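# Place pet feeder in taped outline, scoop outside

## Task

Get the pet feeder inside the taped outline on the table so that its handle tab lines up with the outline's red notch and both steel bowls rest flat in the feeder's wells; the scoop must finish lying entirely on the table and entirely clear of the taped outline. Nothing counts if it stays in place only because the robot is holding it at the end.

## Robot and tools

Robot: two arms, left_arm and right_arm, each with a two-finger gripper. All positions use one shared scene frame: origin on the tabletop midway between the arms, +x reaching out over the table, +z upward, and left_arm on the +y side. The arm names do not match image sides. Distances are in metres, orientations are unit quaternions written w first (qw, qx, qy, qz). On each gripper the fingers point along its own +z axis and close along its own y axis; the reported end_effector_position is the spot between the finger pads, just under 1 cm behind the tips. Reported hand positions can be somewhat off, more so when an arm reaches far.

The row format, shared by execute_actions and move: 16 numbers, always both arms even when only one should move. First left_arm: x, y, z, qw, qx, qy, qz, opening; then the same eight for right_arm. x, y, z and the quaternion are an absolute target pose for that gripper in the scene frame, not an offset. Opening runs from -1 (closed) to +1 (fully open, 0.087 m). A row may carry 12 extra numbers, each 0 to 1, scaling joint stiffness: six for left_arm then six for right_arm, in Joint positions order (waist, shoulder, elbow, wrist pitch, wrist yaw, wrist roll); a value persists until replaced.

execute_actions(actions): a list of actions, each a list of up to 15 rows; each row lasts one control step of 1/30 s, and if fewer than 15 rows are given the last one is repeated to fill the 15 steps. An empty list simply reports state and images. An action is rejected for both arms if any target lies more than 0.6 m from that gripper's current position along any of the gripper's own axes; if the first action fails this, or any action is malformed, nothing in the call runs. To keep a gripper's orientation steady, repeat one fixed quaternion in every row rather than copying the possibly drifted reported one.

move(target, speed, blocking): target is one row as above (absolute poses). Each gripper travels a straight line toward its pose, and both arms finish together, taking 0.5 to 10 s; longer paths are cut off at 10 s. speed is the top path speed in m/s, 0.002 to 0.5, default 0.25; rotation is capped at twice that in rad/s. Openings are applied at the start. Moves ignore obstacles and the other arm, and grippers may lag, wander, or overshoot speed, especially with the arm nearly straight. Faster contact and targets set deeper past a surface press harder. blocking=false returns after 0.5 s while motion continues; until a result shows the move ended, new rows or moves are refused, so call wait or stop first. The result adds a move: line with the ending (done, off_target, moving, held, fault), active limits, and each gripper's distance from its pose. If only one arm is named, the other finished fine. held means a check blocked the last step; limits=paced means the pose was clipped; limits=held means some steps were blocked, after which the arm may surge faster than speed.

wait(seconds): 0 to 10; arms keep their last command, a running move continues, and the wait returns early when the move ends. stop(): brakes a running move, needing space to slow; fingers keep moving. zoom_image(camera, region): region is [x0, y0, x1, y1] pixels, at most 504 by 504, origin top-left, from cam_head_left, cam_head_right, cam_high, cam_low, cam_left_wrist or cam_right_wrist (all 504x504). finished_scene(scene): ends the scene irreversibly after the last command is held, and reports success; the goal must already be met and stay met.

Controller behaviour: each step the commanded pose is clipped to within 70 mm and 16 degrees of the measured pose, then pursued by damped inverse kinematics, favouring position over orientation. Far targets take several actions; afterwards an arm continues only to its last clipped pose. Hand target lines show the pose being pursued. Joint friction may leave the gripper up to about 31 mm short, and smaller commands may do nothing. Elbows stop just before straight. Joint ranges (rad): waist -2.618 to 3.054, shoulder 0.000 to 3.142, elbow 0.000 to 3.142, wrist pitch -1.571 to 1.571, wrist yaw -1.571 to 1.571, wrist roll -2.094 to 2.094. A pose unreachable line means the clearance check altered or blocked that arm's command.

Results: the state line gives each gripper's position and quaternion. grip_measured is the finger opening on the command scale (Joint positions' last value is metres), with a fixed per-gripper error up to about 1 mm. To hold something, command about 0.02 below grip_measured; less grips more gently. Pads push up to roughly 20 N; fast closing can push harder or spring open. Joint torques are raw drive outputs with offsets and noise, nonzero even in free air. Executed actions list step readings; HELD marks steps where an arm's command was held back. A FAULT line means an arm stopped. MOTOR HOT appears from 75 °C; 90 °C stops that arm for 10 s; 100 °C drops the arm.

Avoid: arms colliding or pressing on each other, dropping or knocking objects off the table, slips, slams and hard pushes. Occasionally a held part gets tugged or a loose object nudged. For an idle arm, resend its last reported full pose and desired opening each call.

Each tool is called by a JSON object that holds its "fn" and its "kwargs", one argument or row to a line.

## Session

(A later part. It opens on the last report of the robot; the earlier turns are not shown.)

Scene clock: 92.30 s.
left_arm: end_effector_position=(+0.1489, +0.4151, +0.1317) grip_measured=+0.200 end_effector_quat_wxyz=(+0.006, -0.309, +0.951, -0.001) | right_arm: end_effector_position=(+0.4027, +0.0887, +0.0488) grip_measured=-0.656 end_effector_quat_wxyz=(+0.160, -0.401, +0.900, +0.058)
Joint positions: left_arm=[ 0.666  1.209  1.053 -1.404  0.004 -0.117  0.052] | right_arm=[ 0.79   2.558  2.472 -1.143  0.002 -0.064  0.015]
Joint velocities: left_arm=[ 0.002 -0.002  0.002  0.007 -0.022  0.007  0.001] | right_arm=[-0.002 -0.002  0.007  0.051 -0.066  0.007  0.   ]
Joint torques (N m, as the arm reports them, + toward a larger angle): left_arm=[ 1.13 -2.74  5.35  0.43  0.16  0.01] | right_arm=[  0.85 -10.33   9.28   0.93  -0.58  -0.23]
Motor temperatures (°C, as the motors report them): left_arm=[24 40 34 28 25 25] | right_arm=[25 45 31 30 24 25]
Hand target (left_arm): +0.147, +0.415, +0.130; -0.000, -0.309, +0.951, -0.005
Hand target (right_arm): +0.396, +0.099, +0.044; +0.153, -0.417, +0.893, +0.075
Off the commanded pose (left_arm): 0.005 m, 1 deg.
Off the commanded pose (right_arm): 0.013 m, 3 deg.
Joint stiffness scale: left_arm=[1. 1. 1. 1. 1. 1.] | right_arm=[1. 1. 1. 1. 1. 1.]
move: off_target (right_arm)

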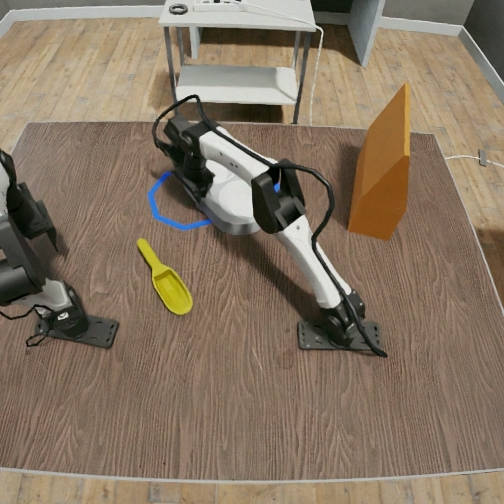

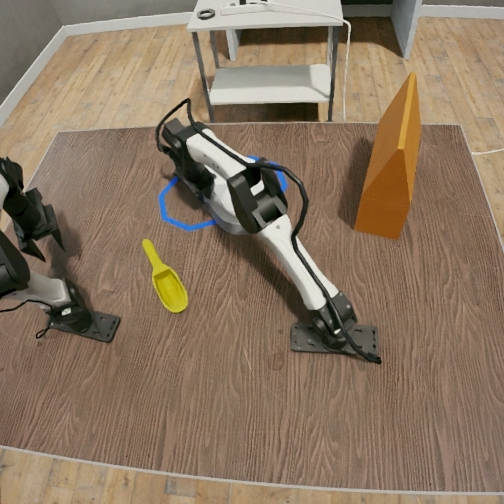

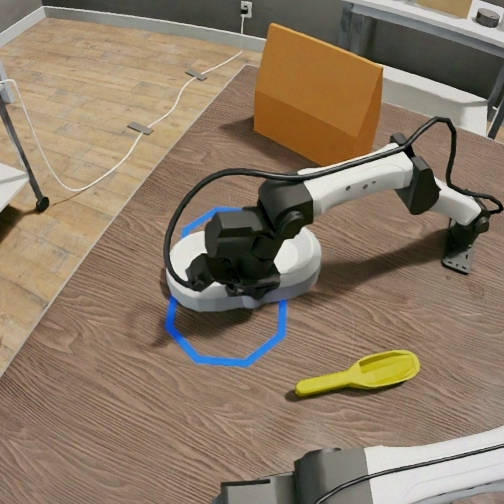

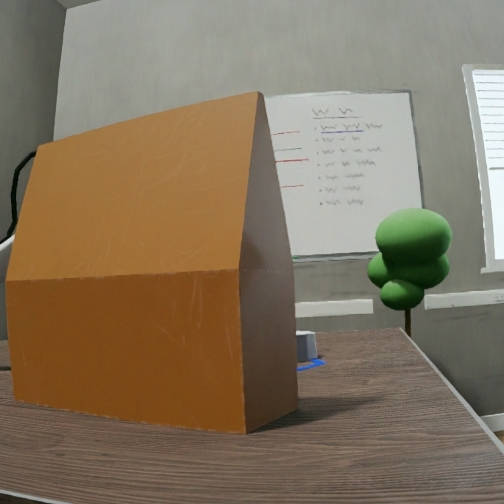

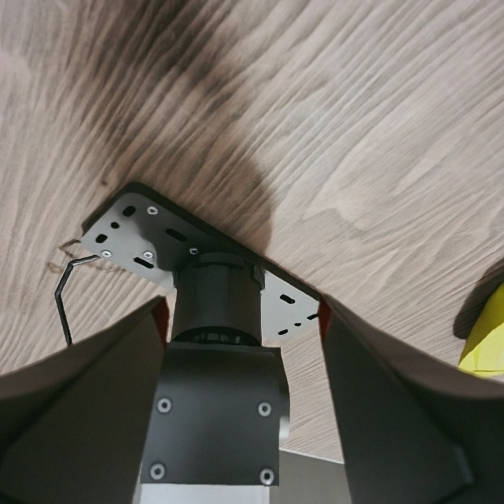

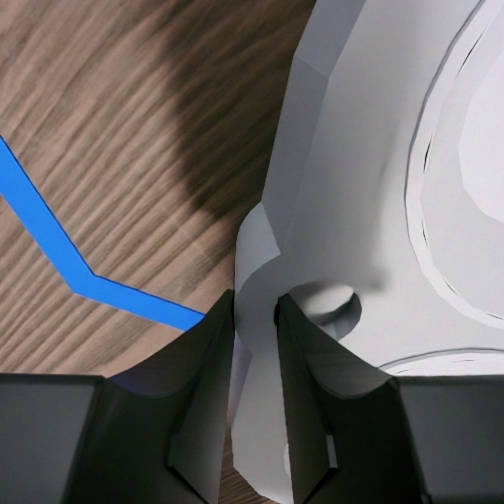

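ψ=121° final.

{"fn": "move", "kwargs": {
  "target": [0.149,0.415,0.13,0,-0.309,0.951,0,0.2,0.392,0.015,0.043,0.084,-0.857,0.485,0.148,-0.8],
  "speed": 0.12
}}

Scene clock: 104.67 s.
left_arm: end_effector_position=(+0.1488, +0.4152, +0.1317) grip_measured=+0.200 end_effector_quat_wxyz=(+0.006, -0.308, +0.951, -0.001) | right_arm: end_effector_position=(+0.4050, +0.0180, +0.0462) grip_measured=-0.658 end_effector_quat_wxyz=(-0.099, +0.855, -0.494, -0.125)
Joint positions: left_arm=[ 0.666  1.209  1.053 -1.404  0.004 -0.115  0.052] | right_arm=[ 0.649  2.439  2.26  -1.308 -0.309 -1.448  0.015]
Joint velocities: left_arm=[ 0.017 -0.007  0.007 -0.022 -0.022  0.051 -0.001] | right_arm=[-0.007  0.022  0.007 -0.022  0.022 -0.037  0.   ]
Joint torques (N m, as the arm reports them, + toward a larger angle): left_arm=[-0.04 -2.54  5.62  0.48  0.06 -0.13] | right_arm=[ -0.14 -10.23   6.56  -0.03  -0.68  -0.34]
Motor temperatures (°C, as the motors report them): left_arm=[24 38 35 27 25 25] | right_arm=[25 47 32 30 24 25]
Hand target (left_arm): +0.149, +0.415, +0.130; +0.000, -0.309, +0.951, +0.000
Hand target (right_arm): +0.394, +0.014, +0.042; -0.082, +0.858, -0.486, -0.145
Off the commanded pose (left_arm): 0.002 m, 1 deg.
Off the commanded pose (right_arm): 0.014 m, 3 deg.
Joint stiffness scale: left_arm=[1. 1. 1. 1. 1. 1.] | right_arm=[1. 1. 1. 1. 1. 1.]
move: off_target (right_arm)

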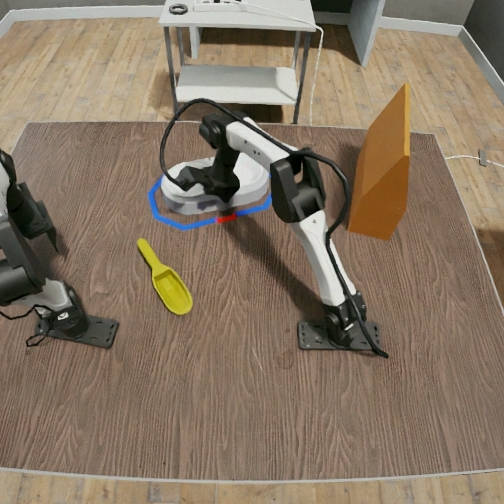

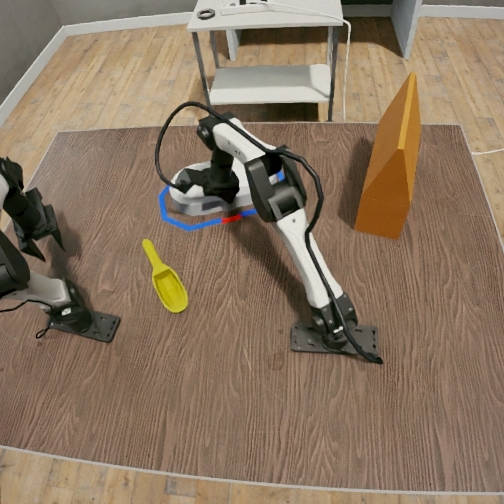

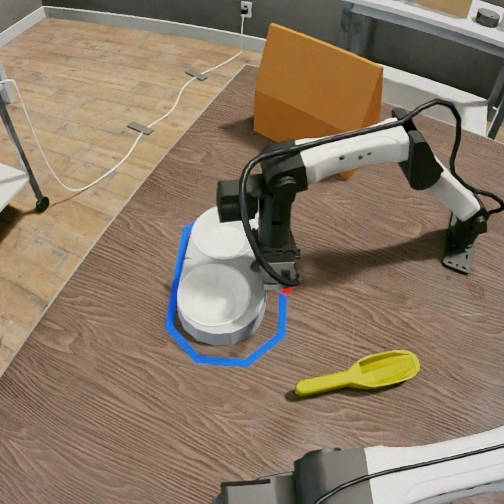

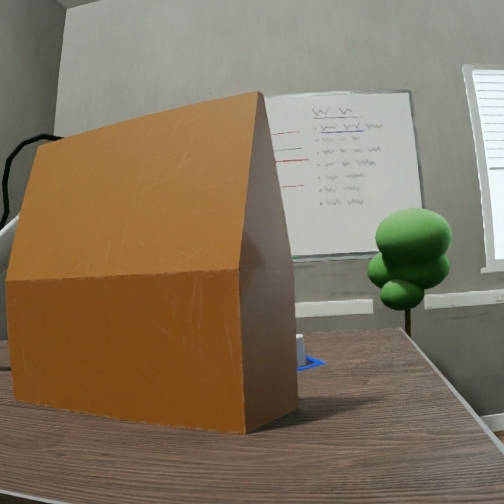

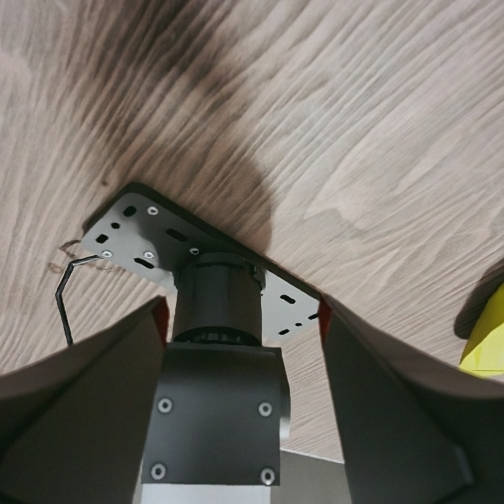

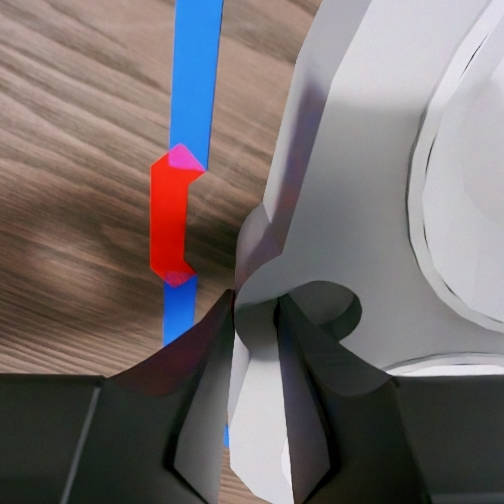

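{"fn": "move", "kwargs": {
  "target": [0.149,0.415,0.13,0,-0.309,0.951,0,0.2,0.384,0.016,0.044,0.076,-0.882,0.439,0.152,-0.8],
  "speed": 0.08
}}

Scene clock: 116.30 s.
left_arm: end_effector_position=(+0.1488, +0.4152, +0.1317) grip_measured=+0.200 end_effector_quat_wxyz=(+0.006, -0.308, +0.951, -0.001) | right_arm: end_effector_position=(+0.4019, +0.0159, +0.0469) grip_measured=-0.659 end_effector_quat_wxyz=(-0.092, +0.878, -0.452, -0.128)
Joint positions: left_arm=[ 0.666  1.209  1.053 -1.404  0.004 -0.115  0.052] | right_arm=[ 0.649  2.437  2.26  -1.341 -0.312 -1.551  0.015]
Joint velocities: left_arm=[-0.007  0.002  0.002 -0.007 -0.007  0.037  0.   ] | right_arm=[-0.002  0.012  0.007 -0.037 -0.007 -0.037  0.001]
Joint torques (N m, as the arm reports them, + toward a larger angle): left_arm=[-0.13 -2.59  5.57  0.48  0.1  -0.14] | right_arm=[  0.64 -11.38   4.6   -0.07  -0.76  -0.29]
Motor temperatures (°C, as the motors report them): left_arm=[24 36 35 27 25 25] | right_arm=[25 47 31 29 24 25]
Hand target (left_arm): +0.149, +0.415, +0.130; +0.000, -0.309, +0.951, +0.000
Hand target (right_arm): +0.385, +0.016, +0.044; -0.076, +0.882, -0.440, -0.152
Off the commanded pose (left_arm): 0.002 m, 1 deg.
Off the commanded pose (right_arm): 0.018 m, 4 deg.
Joint stiffness scale: left_arm=[1. 1. 1. 1. 1. 1.] | right_arm=[1. 1. 1. 1. 1. 1.]
move: off_target (right_arm)

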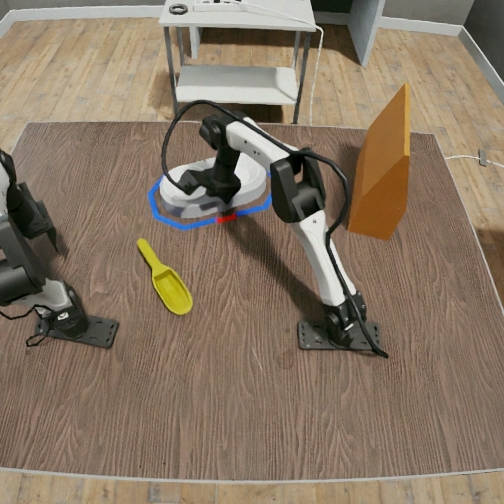

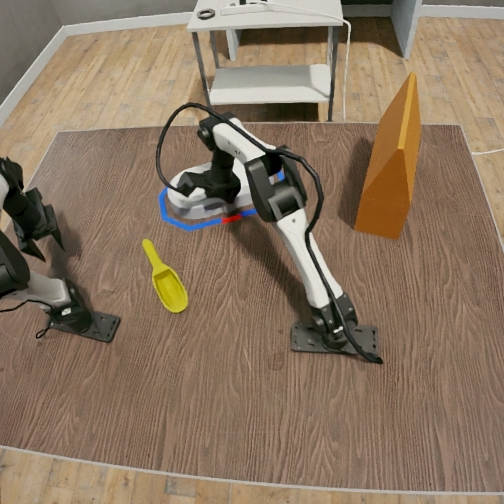

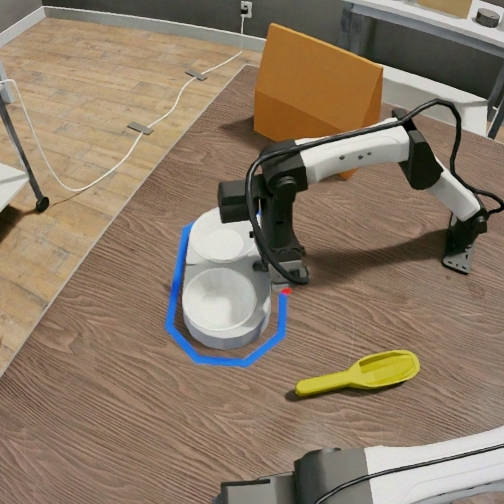

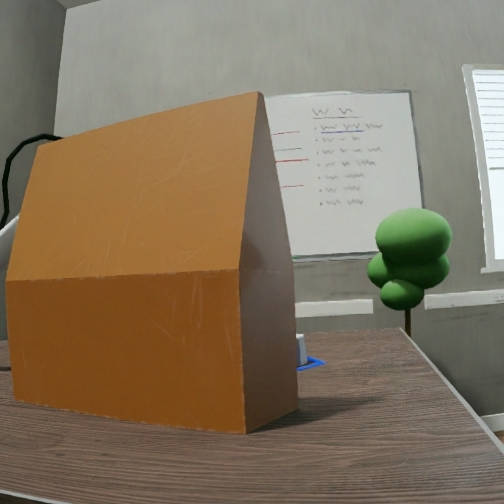

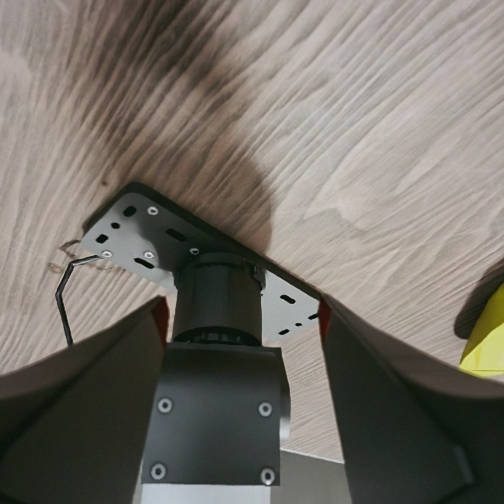

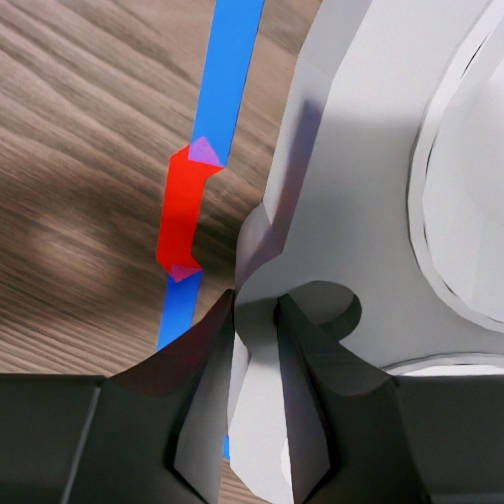

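{"fn": "execute_actions", "kwargs": {
  "actions": [
    [[0.149,0.415,0.13,0,-0.309,0.951,0,0.2,0.382,0.024,0.045,0.076,-0.882,0.439,0.152,-0.8]],
    [[0.149,0.415,0.13,0,-0.309,0.951,0,0.2,0.398,0.02,0.047,0.09,-0.878,0.452,0.13,-0.35]],
    [[0.149,0.415,0.13,0,-0.309,0.951,0,0.2,0.40,0.015,0.085,0.09,-0.878,0.452,0.13,-0.35]]
  ]
}}

{"fn": "move", "kwargs": {
  "target": [0.149,0.415,0.13,0,-0.309,0.951,0,0.2,0.45,0.03,0.26,0.386,-0.237,0.886,0.104,1],
  "speed": 0.4
}}

Scene clock: 127.90 s.
left_arm: end_effector_position=(+0.1488, +0.4152, +0.1317) grip_measured=+0.200 end_effector_quat_wxyz=(+0.006, -0.308, +0.951, -0.001) | right_arm: end_effector_position=(+0.3982, +0.0187, +0.0862) grip_measured=-0.350 end_effector_quat_wxyz=(-0.096, +0.880, -0.448, -0.126)
Joint positions: left_arm=[ 0.666  1.209  1.053 -1.404  0.004 -0.115  0.052] | right_arm=[ 0.658  2.454  2.448 -1.502 -0.311 -1.548  0.028]
Joint velocities: left_arm=[-0.012 -0.012 -0.002 -0.007  0.007 -0.066 -0.   ] | right_arm=[ 0.007  0.066  0.022 -0.051  0.037 -0.007  0.001]
Joint torques (N m, as the arm reports them, + toward a larger angle): left_arm=[-0.06 -2.48  5.63  0.48  0.08 -0.15] | right_arm=[-0.82 -9.52  8.71  0.23 -0.42 -0.16]
Motor temperatures (°C, as the motors report them): left_arm=[24 35 35 27 25 25] | right_arm=[25 48 31 29 25 25]
Hand target (left_arm): +0.149, +0.415, +0.130; +0.000, -0.309, +0.951, +0.000
Hand target (right_arm): +0.400, +0.015, +0.085; -0.091, +0.878, -0.452, -0.130
Off the commanded pose (left_arm): 0.002 m, 1 deg.
Off the commanded pose (right_arm): 0.004 m, 1 deg.
Joint stiffness scale: left_arm=[1. 1. 1. 1. 1. 1.] | right_arm=[1. 1. 1. 1. 1. 1.]
Step readings (end_effector_position; steps 1 to 15: 1st action; 16 to 30: 2nd action; 31 to 45: 3rd action):
0: left_arm (+0.1488, +0.4152, +0.1317) | right_arm (+0.4019, +0.0159, +0.0469)
1: left_arm (+0.1488, +0.4152, +0.1317) | right_arm (+0.4016, +0.0161, +0.0469)
2: left_arm (+0.1488, +0.4152, +0.1317) | right_arm (+0.4013, +0.0163, +0.0469)
4: left_arm (+0.1488, +0.4152, +0.1317) | right_arm (+0.4001, +0.0171, +0.0469)
8: left_arm (+0.1488, +0.4152, +0.1317) | right_arm (+0.3981, +0.0186, +0.0468)
15: left_arm (+0.1488, +0.4152, +0.1317) | right_arm (+0.3978, +0.0188, +0.0468)
16: left_arm (+0.1488, +0.4152, +0.1317) | right_arm (+0.3971, +0.0181, +0.0468)
17: left_arm (+0.1488, +0.4152, +0.1317) | right_arm (+0.3964, +0.0175, +0.0469)
19: left_arm (+0.1488, +0.4152, +0.1317) | right_arm (+0.3960, +0.0173, +0.0469)
23: left_arm (+0.1488, +0.4152, +0.1317) | right_arm (+0.3960, +0.0173, +0.0469)
30: left_arm (+0.1488, +0.4152, +0.1317) | right_arm (+0.3960, +0.0173, +0.0469)
31: left_arm (+0.1488, +0.4152, +0.1317) | right_arm (+0.3964, +0.0176, +0.0507)
32: left_arm (+0.1488, +0.4152, +0.1317) | right_arm (+0.3977, +0.0186, +0.0547)
34: left_arm (+0.1488, +0.4152, +0.1317) | right_arm (+0.4011, +0.0209, +0.0672)
38: left_arm (+0.1488, +0.4152, +0.1317) | right_arm (+0.4036, +0.0228, +0.0843)
45: end_effector_position above

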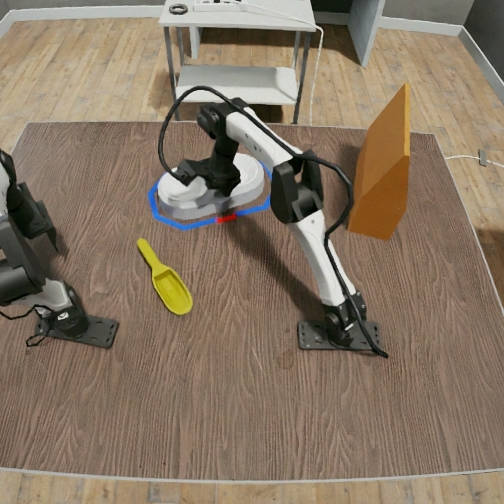

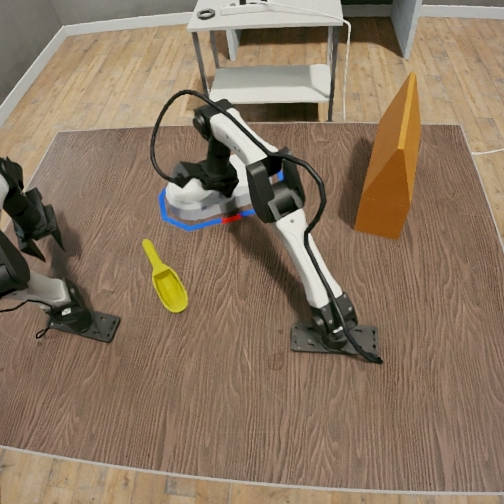

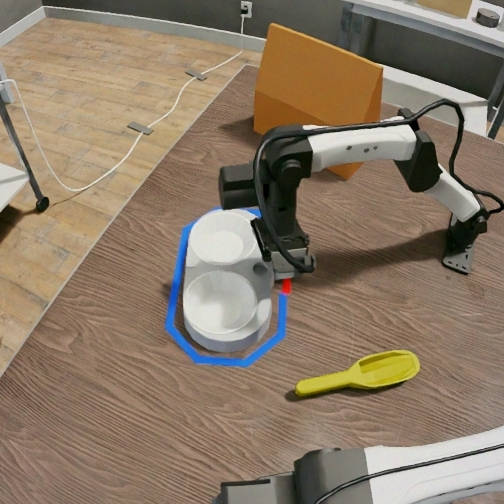

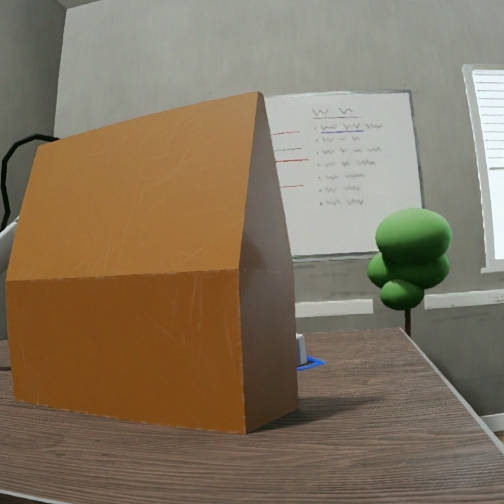

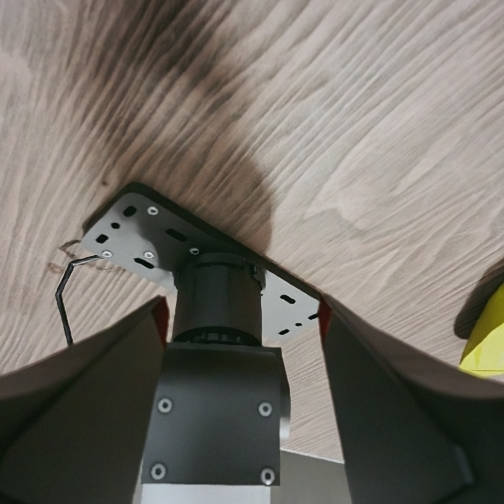

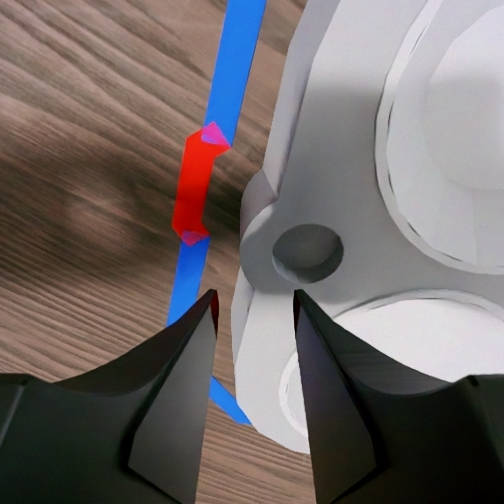

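Scene clock: 130.77 s.
left_arm: end_effector_position=(+0.1488, +0.4152, +0.1317) grip_measured=+0.200 end_effector_quat_wxyz=(+0.006, -0.308, +0.951, -0.001) | right_arm: end_effector_position=(+0.4495, +0.0270, +0.2543) grip_measured=+0.992 end_effector_quat_wxyz=(+0.377, -0.241, +0.888, +0.107)
Joint positions: left_arm=[ 0.666  1.209  1.053 -1.404  0.004 -0.115  0.052] | right_arm=[ 0.656  2.116  2.363 -1.014  0.07   0.079  0.087]
Joint velocities: left_arm=[ 0.012  0.002  0.017 -0.022 -0.007 -0.037 -0.   ] | right_arm=[ 0.007  0.002  0.022 -0.022  0.007  0.081 -0.   ]
Joint torques (N m, as the arm reports them, + toward a larger angle): left_arm=[ 0.   -2.65  5.71  0.47  0.06 -0.14] | right_arm=[ 0.53 -8.97  9.88  1.59  0.04  0.05]
Motor temperatures (°C, as the motors report them): left_arm=[24 35 35 27 25 25] | right_arm=[25 49 31 29 25 25]
Hand target (left_arm): +0.149, +0.415, +0.130; +0.000, -0.309, +0.951, +0.000
Hand target (right_arm): +0.449, +0.030, +0.263; +0.387, -0.236, +0.885, +0.110
Off the commanded pose (left_arm): 0.002 m, 1 deg.
Off the commanded pose (right_arm): 0.006 m, 1 deg.
Joint stiffness scale: left_arm=[1. 1. 1. 1. 1. 1.] | right_arm=[1. 1. 1. 1. 1. 1.]
move: done

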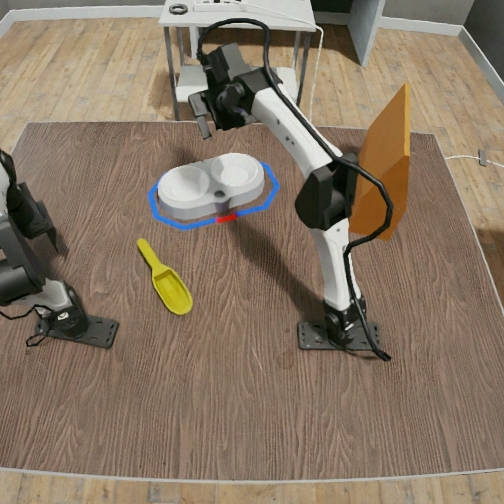

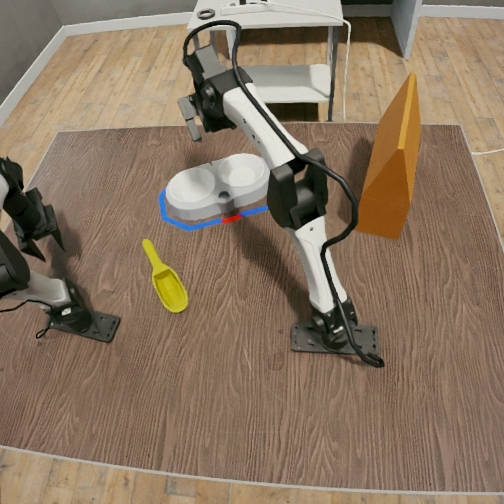

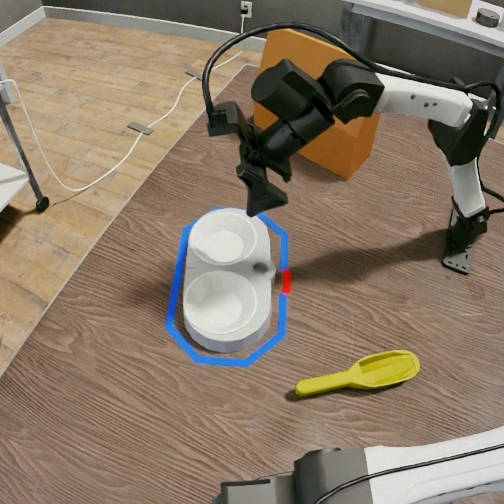

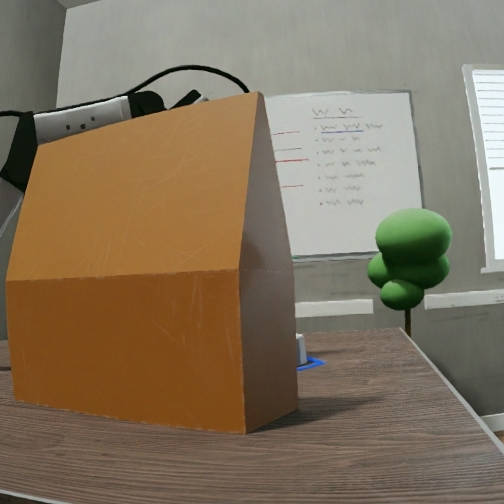

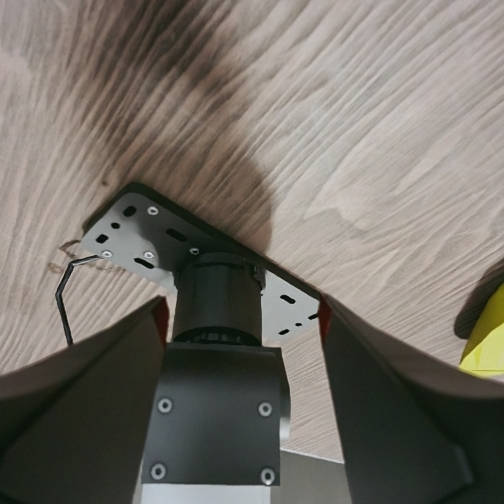

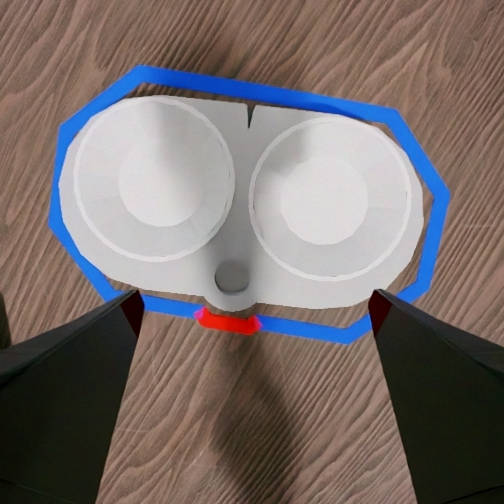

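{"fn": "finished_scene", "kwargs": {
  "scene": 2
}}

The scene is finished: the task was done.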